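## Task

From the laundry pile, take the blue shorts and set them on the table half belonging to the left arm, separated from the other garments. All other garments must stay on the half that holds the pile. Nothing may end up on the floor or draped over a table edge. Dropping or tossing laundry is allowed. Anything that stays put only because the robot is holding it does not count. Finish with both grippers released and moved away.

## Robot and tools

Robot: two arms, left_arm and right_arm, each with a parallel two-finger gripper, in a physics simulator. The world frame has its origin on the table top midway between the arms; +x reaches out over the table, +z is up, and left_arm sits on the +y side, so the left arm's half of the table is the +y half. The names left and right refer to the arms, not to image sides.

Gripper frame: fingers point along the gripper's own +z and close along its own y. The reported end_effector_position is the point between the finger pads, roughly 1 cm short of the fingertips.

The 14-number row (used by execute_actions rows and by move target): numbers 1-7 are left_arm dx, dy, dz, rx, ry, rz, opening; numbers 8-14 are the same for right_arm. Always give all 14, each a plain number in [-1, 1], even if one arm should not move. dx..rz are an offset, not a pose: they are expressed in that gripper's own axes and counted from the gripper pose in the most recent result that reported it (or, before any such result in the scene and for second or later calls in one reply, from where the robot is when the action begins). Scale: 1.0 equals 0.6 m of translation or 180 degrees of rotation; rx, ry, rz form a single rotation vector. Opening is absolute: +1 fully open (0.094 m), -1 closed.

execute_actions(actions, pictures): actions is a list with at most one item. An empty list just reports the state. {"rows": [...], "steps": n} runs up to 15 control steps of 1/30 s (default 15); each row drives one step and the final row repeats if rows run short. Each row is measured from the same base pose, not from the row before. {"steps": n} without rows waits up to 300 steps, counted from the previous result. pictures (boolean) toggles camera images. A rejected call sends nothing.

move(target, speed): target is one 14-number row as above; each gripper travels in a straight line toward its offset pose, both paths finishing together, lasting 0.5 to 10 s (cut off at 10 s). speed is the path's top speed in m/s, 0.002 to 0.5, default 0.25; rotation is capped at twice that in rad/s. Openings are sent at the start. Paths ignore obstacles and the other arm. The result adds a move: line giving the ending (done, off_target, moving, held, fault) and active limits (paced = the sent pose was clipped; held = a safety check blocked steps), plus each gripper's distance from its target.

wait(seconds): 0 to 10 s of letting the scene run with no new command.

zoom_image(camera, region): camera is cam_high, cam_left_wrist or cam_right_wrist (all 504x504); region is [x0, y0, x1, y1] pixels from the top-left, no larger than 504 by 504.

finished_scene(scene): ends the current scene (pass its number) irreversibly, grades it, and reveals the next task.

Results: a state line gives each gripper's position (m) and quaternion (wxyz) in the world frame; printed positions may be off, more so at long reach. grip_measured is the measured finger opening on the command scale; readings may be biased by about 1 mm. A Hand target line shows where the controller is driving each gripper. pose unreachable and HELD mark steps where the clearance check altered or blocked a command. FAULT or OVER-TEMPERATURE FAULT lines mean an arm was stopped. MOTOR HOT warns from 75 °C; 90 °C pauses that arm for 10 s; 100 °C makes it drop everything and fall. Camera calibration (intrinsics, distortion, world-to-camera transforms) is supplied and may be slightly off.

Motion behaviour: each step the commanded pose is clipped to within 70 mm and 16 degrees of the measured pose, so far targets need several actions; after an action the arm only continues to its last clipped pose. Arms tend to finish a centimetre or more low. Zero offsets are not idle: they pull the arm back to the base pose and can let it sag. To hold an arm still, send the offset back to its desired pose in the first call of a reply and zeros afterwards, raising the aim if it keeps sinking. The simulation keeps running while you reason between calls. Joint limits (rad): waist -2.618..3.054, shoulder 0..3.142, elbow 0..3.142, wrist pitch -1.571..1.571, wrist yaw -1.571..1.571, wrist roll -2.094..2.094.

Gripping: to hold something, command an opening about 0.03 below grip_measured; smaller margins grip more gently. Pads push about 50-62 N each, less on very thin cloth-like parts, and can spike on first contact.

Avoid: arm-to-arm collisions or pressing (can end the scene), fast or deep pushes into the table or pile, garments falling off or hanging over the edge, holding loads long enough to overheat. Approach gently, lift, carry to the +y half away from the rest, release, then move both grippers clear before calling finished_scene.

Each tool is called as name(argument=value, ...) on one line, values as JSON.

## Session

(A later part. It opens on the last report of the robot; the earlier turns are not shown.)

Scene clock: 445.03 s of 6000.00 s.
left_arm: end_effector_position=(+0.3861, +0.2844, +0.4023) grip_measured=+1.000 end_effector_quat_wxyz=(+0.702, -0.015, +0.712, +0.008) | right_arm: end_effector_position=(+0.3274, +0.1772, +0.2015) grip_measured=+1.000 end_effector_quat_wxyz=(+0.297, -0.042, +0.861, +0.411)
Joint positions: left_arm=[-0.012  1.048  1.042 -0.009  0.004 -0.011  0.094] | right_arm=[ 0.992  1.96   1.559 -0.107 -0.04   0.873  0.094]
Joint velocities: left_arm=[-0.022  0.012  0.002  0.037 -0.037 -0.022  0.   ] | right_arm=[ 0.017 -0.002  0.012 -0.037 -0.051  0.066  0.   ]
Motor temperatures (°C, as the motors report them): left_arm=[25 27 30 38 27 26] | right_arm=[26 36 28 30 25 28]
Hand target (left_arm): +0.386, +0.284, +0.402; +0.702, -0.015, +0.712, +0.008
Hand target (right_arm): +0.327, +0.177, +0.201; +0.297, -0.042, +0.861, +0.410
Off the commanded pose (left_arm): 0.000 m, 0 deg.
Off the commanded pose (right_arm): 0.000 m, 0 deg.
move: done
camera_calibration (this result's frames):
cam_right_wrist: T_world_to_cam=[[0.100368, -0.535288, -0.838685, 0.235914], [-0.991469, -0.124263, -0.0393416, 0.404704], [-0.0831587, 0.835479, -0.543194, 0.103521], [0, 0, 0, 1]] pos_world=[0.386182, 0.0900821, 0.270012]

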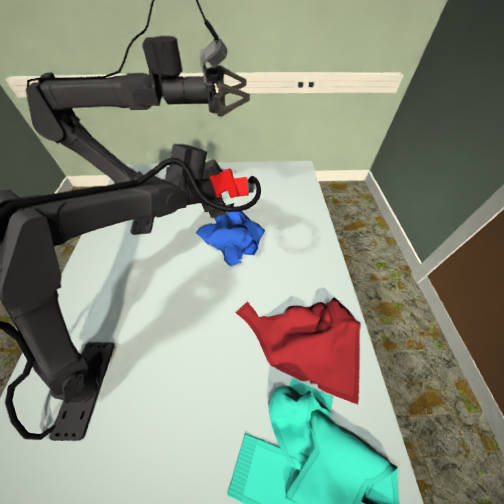

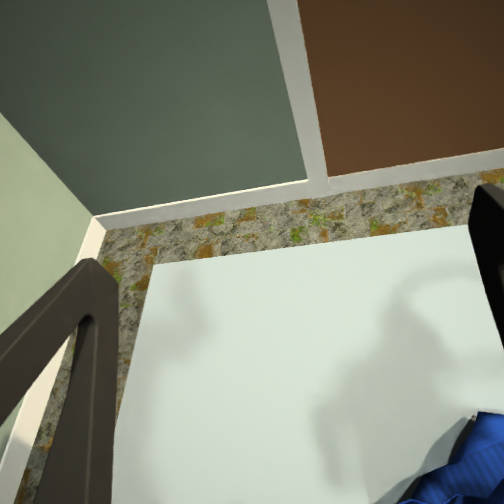

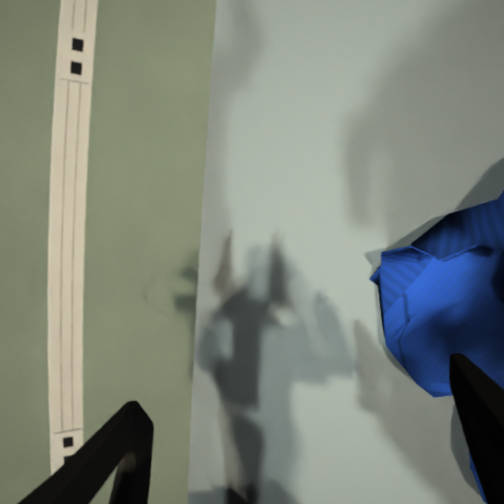

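move(target=[0,0,0,0,0,0,1, -0.364,-0.504,-0.775,0.217,-0.272,0.193,1], speed=0.35)

Scene clock: 460.03 s of 6000.00 s.
left_arm: end_effector_position=(+0.3861, +0.2844, +0.4023) grip_measured=+1.000 end_effector_quat_wxyz=(+0.702, -0.015, +0.712, +0.008) | right_arm: end_effector_position=(+0.3813, -0.4021, +0.3442) grip_measured=+1.000 end_effector_quat_wxyz=(+0.488, +0.468, +0.720, +0.153)
Joint positions: left_arm=[-0.012  1.048  1.042 -0.009  0.004 -0.011  0.094] | right_arm=[-0.191  1.294  1.42  -0.622  0.033  0.898  0.094]
Joint velocities: left_arm=[-0.002 -0.017 -0.012 -0.022  0.007 -0.066  0.   ] | right_arm=[-0.017 -0.017  0.012 -0.081 -0.037 -0.007  0.   ]
Motor temperatures (°C, as the motors report them): left_arm=[25 27 30 38 27 26] | right_arm=[26 36 29 32 25 28]
Hand target (left_arm): +0.386, +0.284, +0.402; +0.702, -0.015, +0.712, +0.008
Hand target (right_arm): +0.382, -0.403, +0.350; +0.489, +0.463, +0.723, +0.151
Off the commanded pose (left_arm): 0.000 m, 0 deg.
Off the commanded pose (right_arm): 0.004 m, 1 deg.
After step 90, 9.60 s passed at rest.
move: done
camera_calibration (this result's frames):
cam_right_wrist: T_world_to_cam=[[-0.472956, -0.273477, -0.83757, 0.363595], [-0.422184, 0.904716, -0.0570031, 0.594505], [0.773352, 0.326649, -0.543348, 0.138384], [0, 0, 0, 1]] pos_world=[0.315936, -0.483626, 0.413615]

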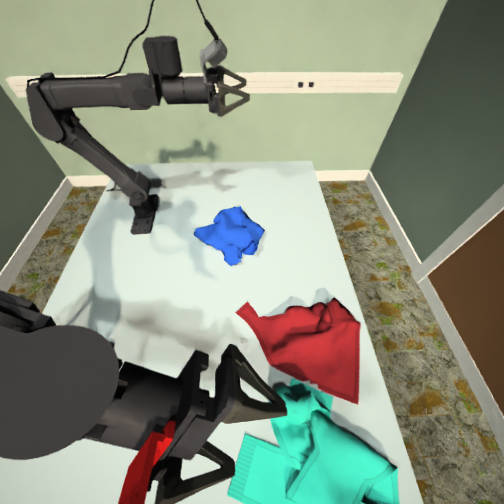

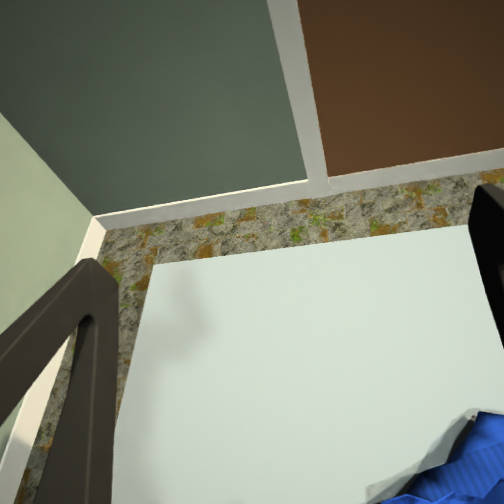

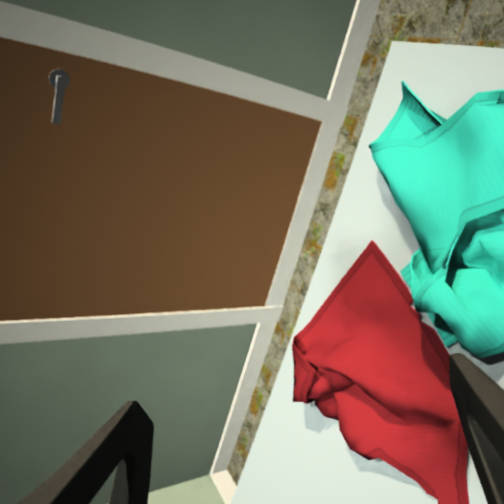

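move(target=[0,0,0,0,0,0,1, 0.080,-0.179,0.155,0.1606,0.3116,-0.2317,1], speed=0.3)

Scene clock: 499.73 s of 6000.00 s.
left_arm: end_effector_position=(+0.3861, +0.2844, +0.4023) grip_measured=+1.000 end_effector_quat_wxyz=(+0.702, -0.015, +0.712, +0.008) | right_arm: end_effector_position=(+0.3961, -0.4405, +0.1900) grip_measured=+1.000 end_effector_quat_wxyz=(+0.076, +0.179, +0.981, -0.003)
Joint positions: left_arm=[-0.012  1.048  1.042 -0.009  0.004 -0.011  0.094] | right_arm=[-0.292  2.104  2.227 -1.544 -0.017  0.027  0.094]
Joint velocities: left_arm=[-0.002 -0.002 -0.002  0.051 -0.066 -0.022  0.   ] | right_arm=[ 0.007 -0.007 -0.007 -0.051  0.037 -0.037  0.   ]
Motor temperatures (°C, as the motors report them): left_arm=[25 28 30 38 27 26] | right_arm=[26 33 30 32 25 28]
Hand target (left_arm): +0.386, +0.284, +0.402; +0.702, -0.015, +0.712, +0.008
Hand target (right_arm): +0.398, -0.440, +0.194; +0.079, +0.171, +0.982, -0.010
Off the commanded pose (left_arm): 0.000 m, 0 deg.
Off the commanded pose (right_arm): 0.011 m, 9 deg.
joint sent to its limit (right arm) — the command would take joint 4 (wrist pitch) past its lower limit, so that joint was sent only as far as its limit.
After step 90, 33.93 s passed at rest.
move: off_target (right_arm)
camera_calibration (this result's frames):
cam_right_wrist: T_world_to_cam=[[-0.59021, -0.797362, -0.125961, -0.0885948], [-0.759371, 0.495464, 0.421748, 0.489087], [-0.273876, 0.344571, -0.897921, 0.545767], [0, 0, 0, 1]] pos_world=[0.468582, -0.501023, 0.272625]

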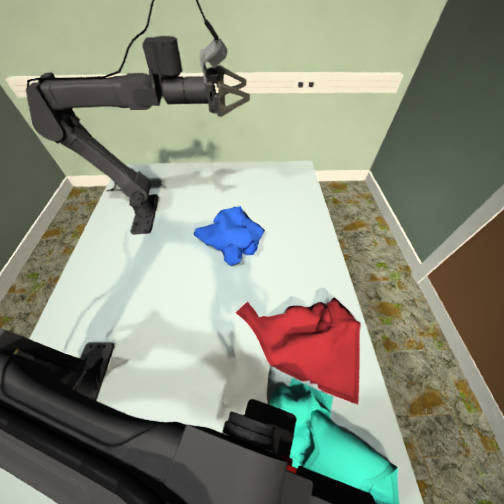

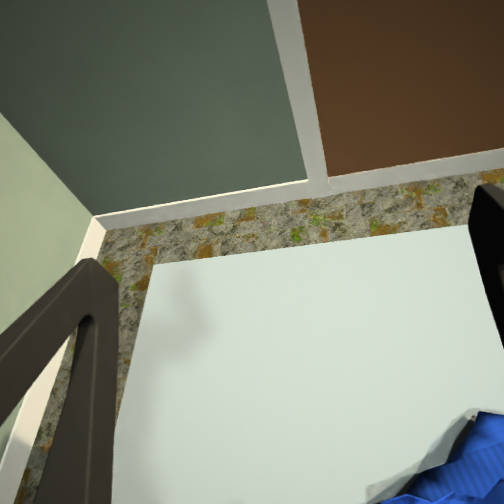

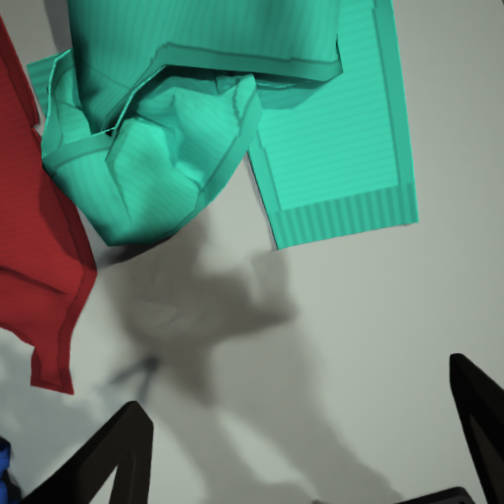

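move(target=[0,0,0,0,0,0,1, -0.157,-0.049,-0.028,0,0,0,1], speed=0.3)

Scene clock: 515.93 s of 6000.00 s.
left_arm: end_effector_position=(+0.3861, +0.2844, +0.4023) grip_measured=+1.000 end_effector_quat_wxyz=(+0.702, -0.015, +0.712, +0.008) | right_arm: end_effector_position=(+0.4670, -0.5010, +0.2148) grip_measured=+1.000 end_effector_quat_wxyz=(+0.194, +0.182, +0.963, -0.033)
Joint positions: left_arm=[-0.012  1.048  1.042 -0.009  0.004 -0.011  0.094] | right_arm=[-0.358  2.389  2.762 -1.548 -0.019 -0.024  0.094]
Joint velocities: left_arm=[-0.017  0.012 -0.012  0.081 -0.022 -0.007  0.   ] | right_arm=[-0.012  0.007  0.032 -0.037  0.037 -0.066  0.   ]
Motor temperatures (°C, as the motors report them): left_arm=[25 28 30 38 27 26] | right_arm=[26 35 30 30 25 28]
Hand target (left_arm): +0.386, +0.284, +0.402; +0.702, -0.015, +0.712, +0.008
Hand target (right_arm): +0.469, -0.501, +0.218; +0.201, +0.178, +0.963, -0.031
Off the commanded pose (left_arm): 0.000 m, 0 deg.
Off the commanded pose (right_arm): 0.006 m, 14 deg.
joint sent to its limit (right arm) — the command would take joint 4 (wrist pitch) past its lower limit, so that joint was sent only as far as its limit.
After step 90, 12.40 s passed at rest.
move: off_target (right_arm)
camera_calibration (this result's frames):
cam_right_wrist: T_world_to_cam=[[-0.568819, -0.803347, -0.176292, -0.0940331], [-0.820394, 0.539006, 0.190857, 0.662322], [-0.0583023, 0.253192, -0.965658, 0.476399], [0, 0, 0, 1]] pos_world=[0.517653, -0.553157, 0.317052]

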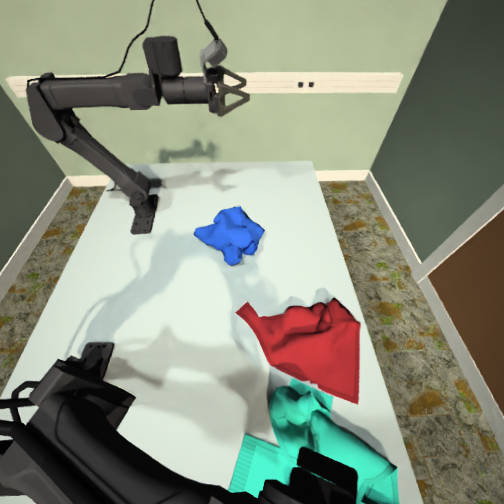

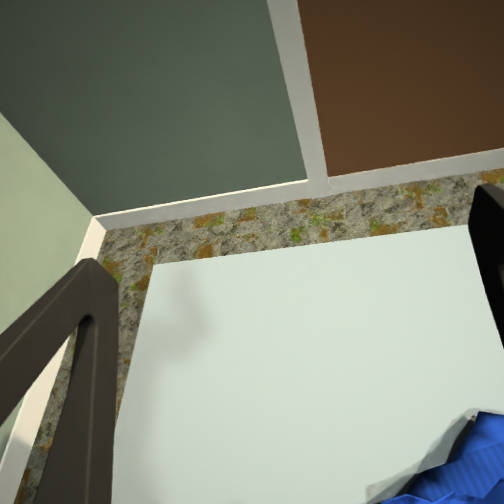

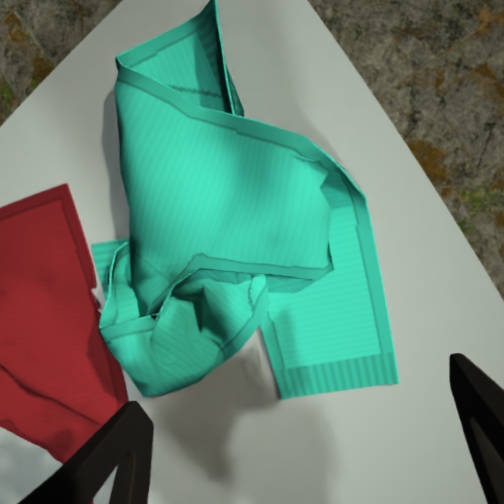

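move(target=[0.441,-0.250,-0.079,0.1037,0.4921,0.1037,1, 0.129,0.183,-0.278,0,0,0,1], speed=0.3)

Scene clock: 573.53 s of 6000.00 s.
left_arm: end_effector_position=(+0.3371, +0.1402, +0.1288) grip_measured=+1.000 end_effector_quat_wxyz=(-0.023, +0.184, +0.983, +0.009) | right_arm: end_effector_position=(+0.3902, -0.3504, +0.3410) grip_measured=+1.000 end_effector_quat_wxyz=(+0.280, +0.175, +0.944, -0.017)
Joint positions: left_arm=[-0.428  1.949  1.761 -1.431 -0.008 -0.01   0.094] | right_arm=[-0.037  1.838  2.378 -1.548  0.088  0.259  0.094]
Joint velocities: left_arm=[-0.002 -0.007 -0.002 -0.066  0.037 -0.051  0.   ] | right_arm=[ 0.007  0.022 -0.012 -0.037  0.037  0.007  0.   ]
Motor temperatures (°C, as the motors report them): left_arm=[25 28 30 38 27 26] | right_arm=[26 38 29 30 25 28]
Hand target (left_arm): +0.340, +0.134, +0.141; -0.007, +0.183, +0.983, -0.001
Hand target (right_arm): +0.384, -0.349, +0.344; +0.281, +0.176, +0.943, -0.023
Off the commanded pose (left_arm): 0.015 m, 3 deg.
Off the commanded pose (right_arm): 0.010 m, 10 deg.
joint sent to its limit (right arm) — the command would take joint 4 (wrist pitch) past its lower limit, so that joint was sent only as far as its limit.
After step 90, 51.30 s passed at rest.
move: off_target (left_arm, right_arm)
camera_calibration (this result's frames):
cam_left_wrist: T_world_to_cam=[[-0.592221, -0.805714, 0.0100089, 0.31076], [-0.460022, 0.348274, 0.816753, 0.00395524], [-0.661555, 0.479093, -0.576901, 0.320254], [0, 0, 0, 1]] pos_world=[0.397724, 0.0955746, 0.178414]
cam_right_wrist: T_world_to_cam=[[-0.513227, -0.815375, -0.267885, 0.0108332], [-0.851295, 0.523298, 0.038163, 0.55268], [0.109067, 0.247636, -0.962695, 0.487367], [0, 0, 0, 1]] pos_world=[0.422898, -0.401073, 0.450996]

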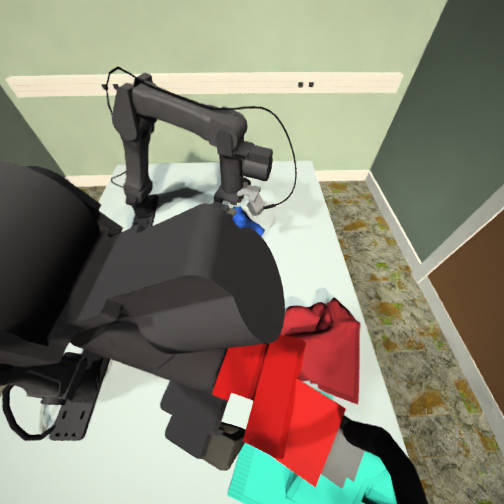

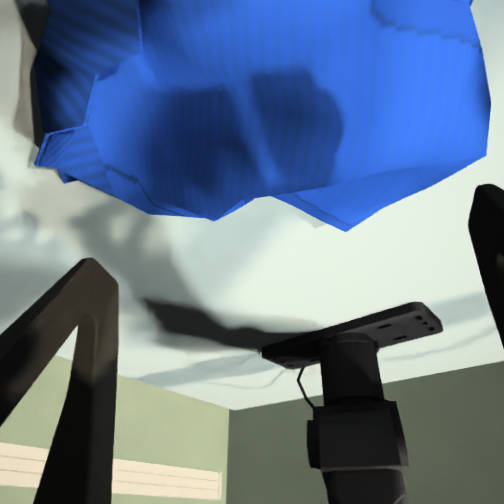

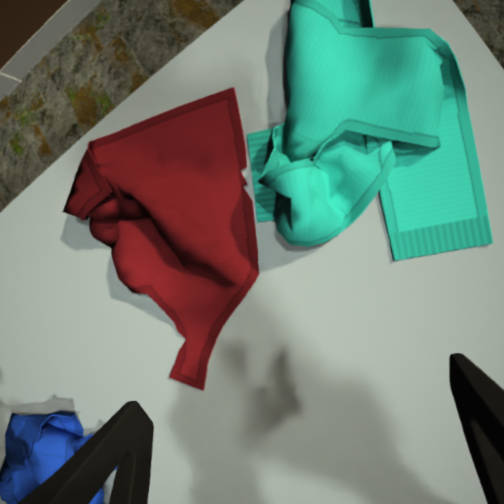

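move(target=[0,0,0.17,0,0,0,1, 0,0,0,0,0,0,1], speed=0.2)

Scene clock: 594.50 s of 6000.00 s.
left_arm: end_effector_position=(+0.3300, +0.1430, +0.0254) grip_measured=+1.000 end_effector_quat_wxyz=(-0.035, +0.184, +0.982, +0.011) | right_arm: end_effector_position=(+0.3902, -0.3504, +0.3410) grip_measured=+1.000 end_effector_quat_wxyz=(+0.280, +0.175, +0.944, -0.017)
Joint positions: left_arm=[-0.428  2.002  1.417 -1.058 -0.008 -0.01   0.094] | right_arm=[-0.037  1.838  2.378 -1.548  0.088  0.26   0.094]
Joint velocities: left_arm=[-0.002 -0.017  0.007  0.066  0.007  0.022  0.   ] | right_arm=[-0.022 -0.007  0.017 -0.007 -0.007  0.037  0.   ]
Motor temperatures (°C, as the motors report them): left_arm=[25 29 30 34 27 26] | right_arm=[26 37 28 30 25 28]
Hand target (left_arm): +0.334, +0.143, +0.027; -0.023, +0.184, +0.983, +0.009
Hand target (right_arm): +0.390, -0.350, +0.341; +0.280, +0.175, +0.944, -0.017
Off the commanded pose (left_arm): 0.003 m, 1 deg.
Off the commanded pose (right_arm): 0.000 m, 0 deg.
After step 90, 16.80 s passed at rest.
move: done
camera_calibration (this result's frames):
cam_left_wrist: T_world_to_cam=[[-0.591911, -0.805838, 0.0163357, 0.309564], [-0.441825, 0.341351, 0.82962, 0.0788912], [-0.674116, 0.483844, -0.558089, 0.257534], [0, 0, 0, 1]] pos_world=[0.391698, 0.0979228, 0.0732203]
cam_right_wrist: T_world_to_cam=[[-0.513724, -0.814938, -0.268261, 0.0113086], [-0.850962, 0.52383, 0.0382871, 0.552694], [0.109322, 0.247949, -0.962585, 0.48734], [0, 0, 0, 1]] pos_world=[0.422854, -0.401137, 0.450979]

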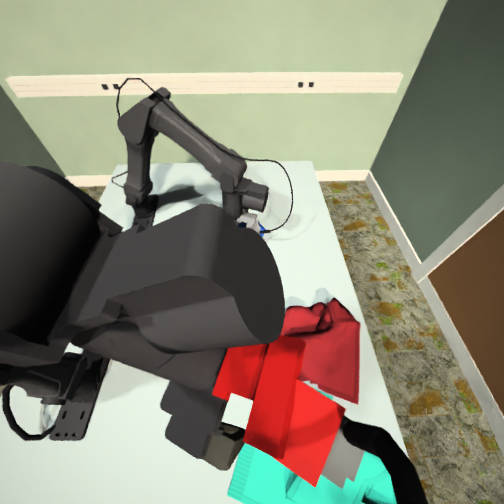

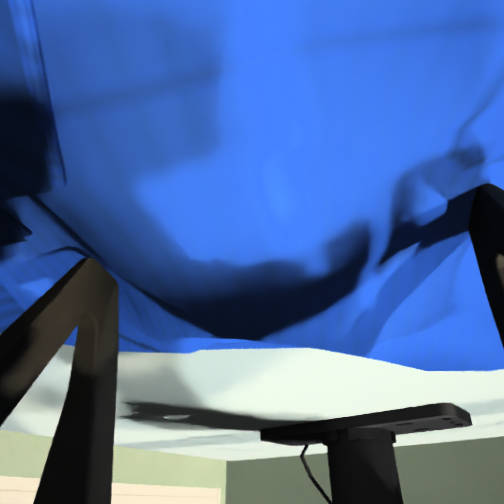

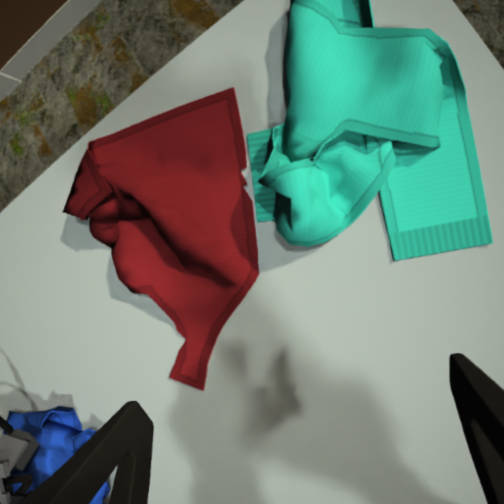

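execute_actions(actions=[{"rows": [[0,0,0.02,0,0,0,0.8,0,0,0,0,0,0,1],[0,0,0.02,0,0,0,0.6,0,0,0,0,0,0,1],[0,0,0.02,0,0,0,0.4,0,0,0,0,0,0,1],[0,0,0.02,0,0,0,0.2,0,0,0,0,0,0,1],[0,0,0.02,0,0,0,0.0,0,0,0,0,0,0,1],[0,0,0.02,0,0,0,-0.2,0,0,0,0,0,0,1],[0,0,0.02,0,0,0,-0.4,0,0,0,0,0,0,1],[0,0,0.02,0,0,0,-0.6,0,0,0,0,0,0,1],[0,0,0.02,0,0,0,-0.8,0,0,0,0,0,0,1],[0,0,0.02,0,0,0,-1,0,0,0,0,0,0,1]], "steps": 15}])

Scene clock: 601.77 s of 6000.00 s.
left_arm: end_effector_position=(+0.3293, +0.1428, +0.0202) grip_measured=-0.935 end_effector_quat_wxyz=(-0.035, +0.184, +0.982, +0.010) | right_arm: end_effector_position=(+0.3902, -0.3504, +0.3410) grip_measured=+1.000 end_effector_quat_wxyz=(+0.280, +0.175, +0.944, -0.017)
Joint positions: left_arm=[-0.428  2.006  1.401 -1.038 -0.005 -0.01   0.003] | right_arm=[-0.037  1.838  2.378 -1.548  0.088  0.26   0.094]
Joint velocities: left_arm=[ 0.007  0.017 -0.012  0.066  0.051 -0.037 -0.002] | right_arm=[ 0.002 -0.012 -0.002  0.007 -0.081 -0.081  0.   ]
Motor temperatures (°C, as the motors report them): left_arm=[25 30 30 34 27 26] | right_arm=[26 36 28 30 25 28]
Hand target (left_arm): +0.329, +0.143, +0.014; -0.035, +0.184, +0.982, +0.011
Hand target (right_arm): +0.390, -0.350, +0.341; +0.280, +0.175, +0.944, -0.017
Off the commanded pose (left_arm): 0.007 m, 0 deg.
Off the commanded pose (right_arm): 0.000 m, 0 deg.
Steps of this call (steps 1 to 90: nothing new was sent; then 3.77 s passed at rest; steps 91 to 105: all 15 steps of this action). Readings (end_effector_position):
91: left_arm (+0.3304, +0.1428, +0.0247) | right_arm (+0.3902, -0.3504, +0.3410)
92: left_arm (+0.3306, +0.1427, +0.0237) | right_arm (+0.3902, -0.3504, +0.3410)
94: left_arm (+0.3295, +0.1431, +0.0205) | right_arm (+0.3902, -0.3504, +0.3410)
98: left_arm (+0.3289, +0.1433, +0.0185) | right_arm (+0.3902, -0.3504, +0.3410)
105: the state above
camera_calibration (this result's frames):
cam_left_wrist: T_world_to_cam=[[-0.591769, -0.805896, 0.0184488, 0.309012], [-0.441475, 0.343154, 0.829063, 0.0825357], [-0.67447, 0.482469, -0.558851, 0.254546], [0, 0, 0, 1]] pos_world=[0.390985, 0.0978987, 0.0681253]
cam_right_wrist: T_world_to_cam=[[-0.513724, -0.814938, -0.268261, 0.0113086], [-0.850962, 0.52383, 0.0382871, 0.552694], [0.109322, 0.247949, -0.962585, 0.48734], [0, 0, 0, 1]] pos_world=[0.422854, -0.401137, 0.450979]

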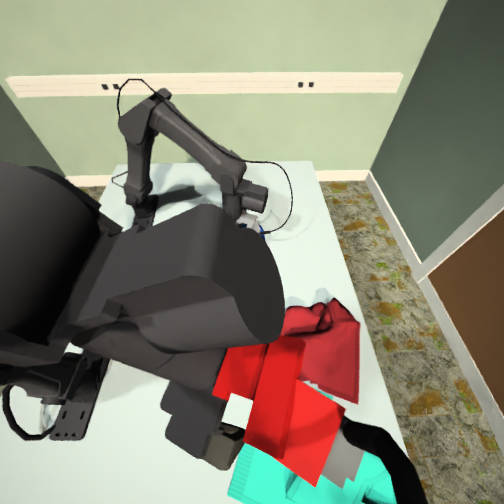

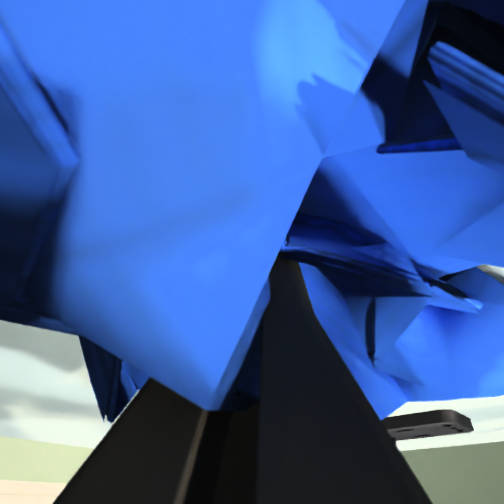

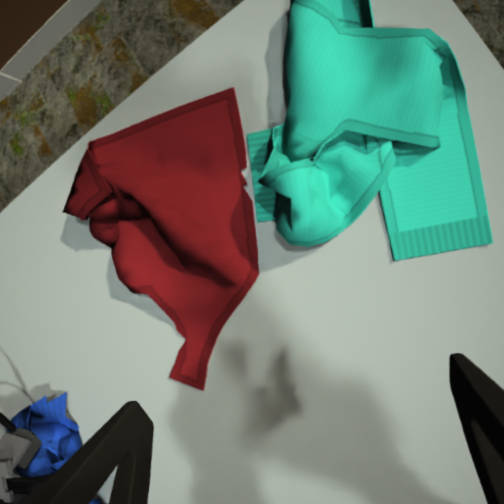

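move(target=[0.083,0.266,-0.493,0.011,0.001,-0.149,-1, 0,0,0,0,0,0,1], speed=0.25)

Scene clock: 617.27 s of 6000.00 s.
left_arm: end_effector_position=(+0.3595, +0.2984, +0.3052) grip_measured=-0.935 end_effector_quat_wxyz=(+0.202, -0.042, +0.978, +0.009) | right_arm: end_effector_position=(+0.3902, -0.3504, +0.3410) grip_measured=+1.000 end_effector_quat_wxyz=(+0.280, +0.175, +0.944, -0.017)
Joint positions: left_arm=[ 0.025  1.714  2.128 -1.577 -0.005 -0.01   0.003] | right_arm=[-0.037  1.838  2.378 -1.548  0.088  0.26   0.094]
Joint velocities: left_arm=[-0.007  0.012 -0.002  0.022 -0.037 -0.022  0.001] | right_arm=[ 0.007 -0.007  0.002 -0.051 -0.007 -0.037  0.   ]
Motor temperatures (°C, as the motors report them): left_arm=[25 30 30 33 27 26] | right_arm=[26 35 28 31 25 28]
Hand target (left_arm): +0.359, +0.299, +0.318; +0.221, -0.045, +0.974, +0.008
Hand target (right_arm): +0.390, -0.350, +0.341; +0.280, +0.175, +0.944, -0.017
Off the commanded pose (left_arm): 0.015 m, 28 deg; orientation clipped at the last step of the last action.
Off the commanded pose (right_arm): 0.000 m, 0 deg.
joint sent to its limit (left arm) — the command would take joint 4 (wrist pitch) past its lower limit, so that joint was sent only as far as its limit.
After step 90, 10.73 s passed at rest.
move: off_target (left_arm); limits=paced
camera_calibration (this result's frames):
cam_left_wrist: T_world_to_cam=[[-0.159371, -0.982171, -0.0997038, 0.38029], [-0.868181, 0.0913597, 0.487765, 0.13888], [-0.46996, 0.164297, -0.867263, 0.474696], [0, 0, 0, 1]] pos_world=[0.404268, 0.282831, 0.381862]
cam_right_wrist: T_world_to_cam=[[-0.513724, -0.814938, -0.268261, 0.0113086], [-0.850962, 0.52383, 0.0382871, 0.552694], [0.109322, 0.247949, -0.962585, 0.48734], [0, 0, 0, 1]] pos_world=[0.422854, -0.401137, 0.450979]

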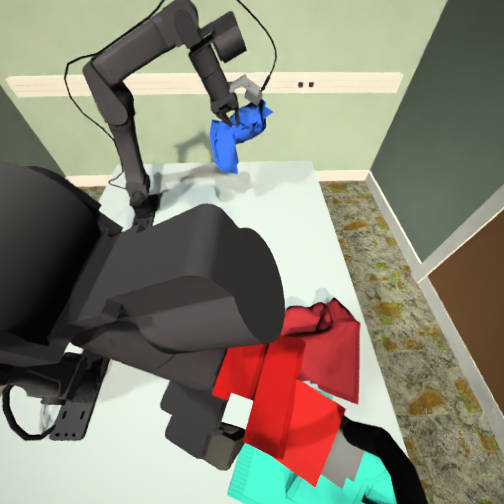

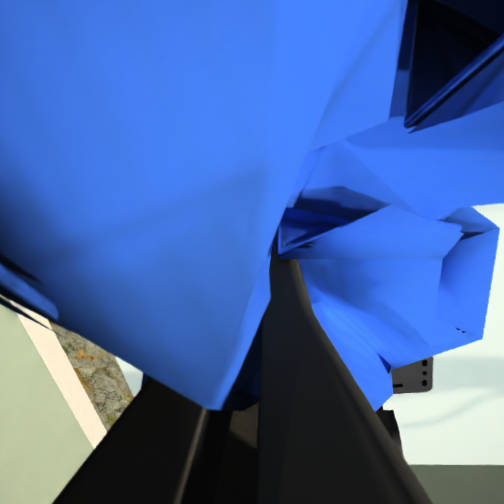

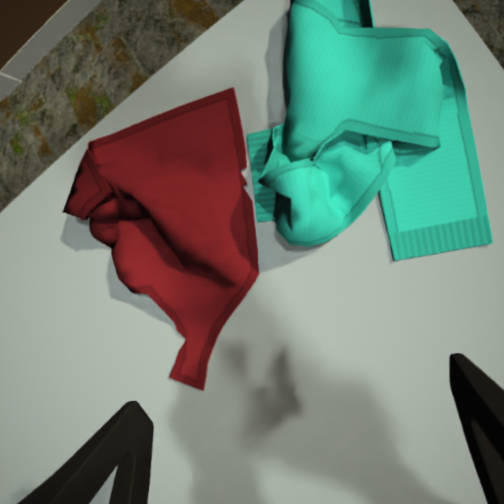

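move(target=[0,0,0,0,0,0,1, 0,0,0,0,0,0,1])

Scene clock: 624.33 s of 6000.00 s.
left_arm: end_effector_position=(+0.3594, +0.2984, +0.3052) grip_measured=+1.000 end_effector_quat_wxyz=(+0.202, -0.042, +0.978, +0.009) | right_arm: end_effector_position=(+0.3902, -0.3504, +0.3410) grip_measured=+1.000 end_effector_quat_wxyz=(+0.280, +0.175, +0.944, -0.017)
Joint positions: left_arm=[ 0.025  1.714  2.128 -1.578 -0.005 -0.01   0.094] | right_arm=[-0.037  1.838  2.378 -1.548  0.088  0.26   0.094]
Joint velocities: left_arm=[ 0.002  0.002 -0.017 -0.066  0.007 -0.037  0.   ] | right_arm=[ 0.007 -0.002 -0.002  0.022 -0.051  0.007  0.   ]
Motor temperatures (°C, as the motors report them): left_arm=[25 30 30 33 27 26] | right_arm=[26 35 28 31 25 28]
Hand target (left_arm): +0.359, +0.298, +0.305; +0.202, -0.042, +0.978, +0.009
Hand target (right_arm): +0.390, -0.350, +0.341; +0.280, +0.175, +0.944, -0.017
Off the commanded pose (left_arm): 0.000 m, 0 deg.
Off the commanded pose (right_arm): 0.000 m, 0 deg.
After step 90, 3.37 s passed at rest.
move: done
camera_calibration (this result's frames):
cam_left_wrist: T_world_to_cam=[[-0.159409, -0.982174, -0.0996154, 0.380253], [-0.867996, 0.0913735, 0.488092, 0.138652], [-0.470289, 0.164272, -0.867089, 0.474696], [0, 0, 0, 1]] pos_world=[0.40421, 0.282826, 0.381808]
cam_right_wrist: T_world_to_cam=[[-0.513724, -0.814938, -0.268261, 0.0113086], [-0.850962, 0.52383, 0.0382871, 0.552694], [0.109322, 0.247949, -0.962585, 0.48734], [0, 0, 0, 1]] pos_world=[0.422854, -0.401137, 0.450979]

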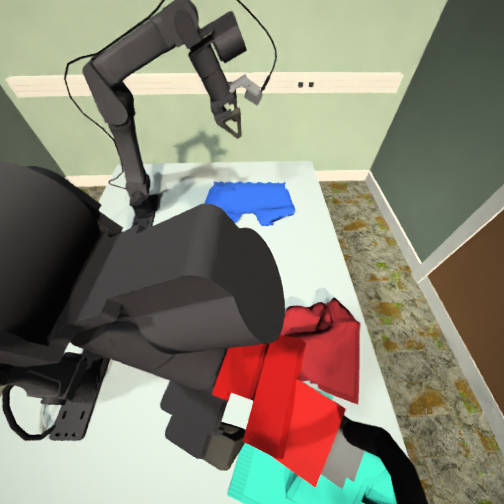

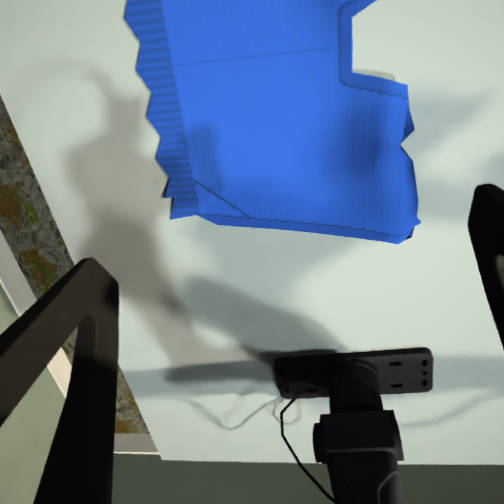

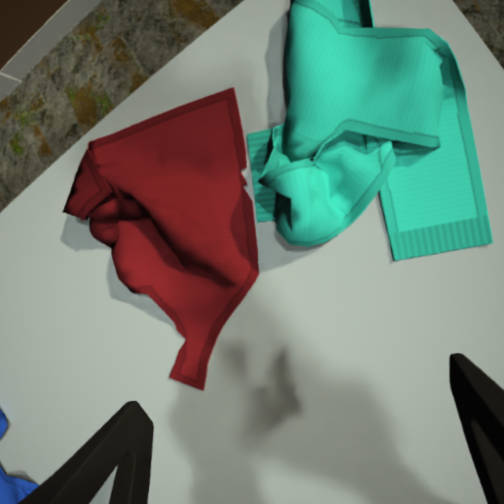

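finished_scene(scene=2)

The scene is finished: the task was done.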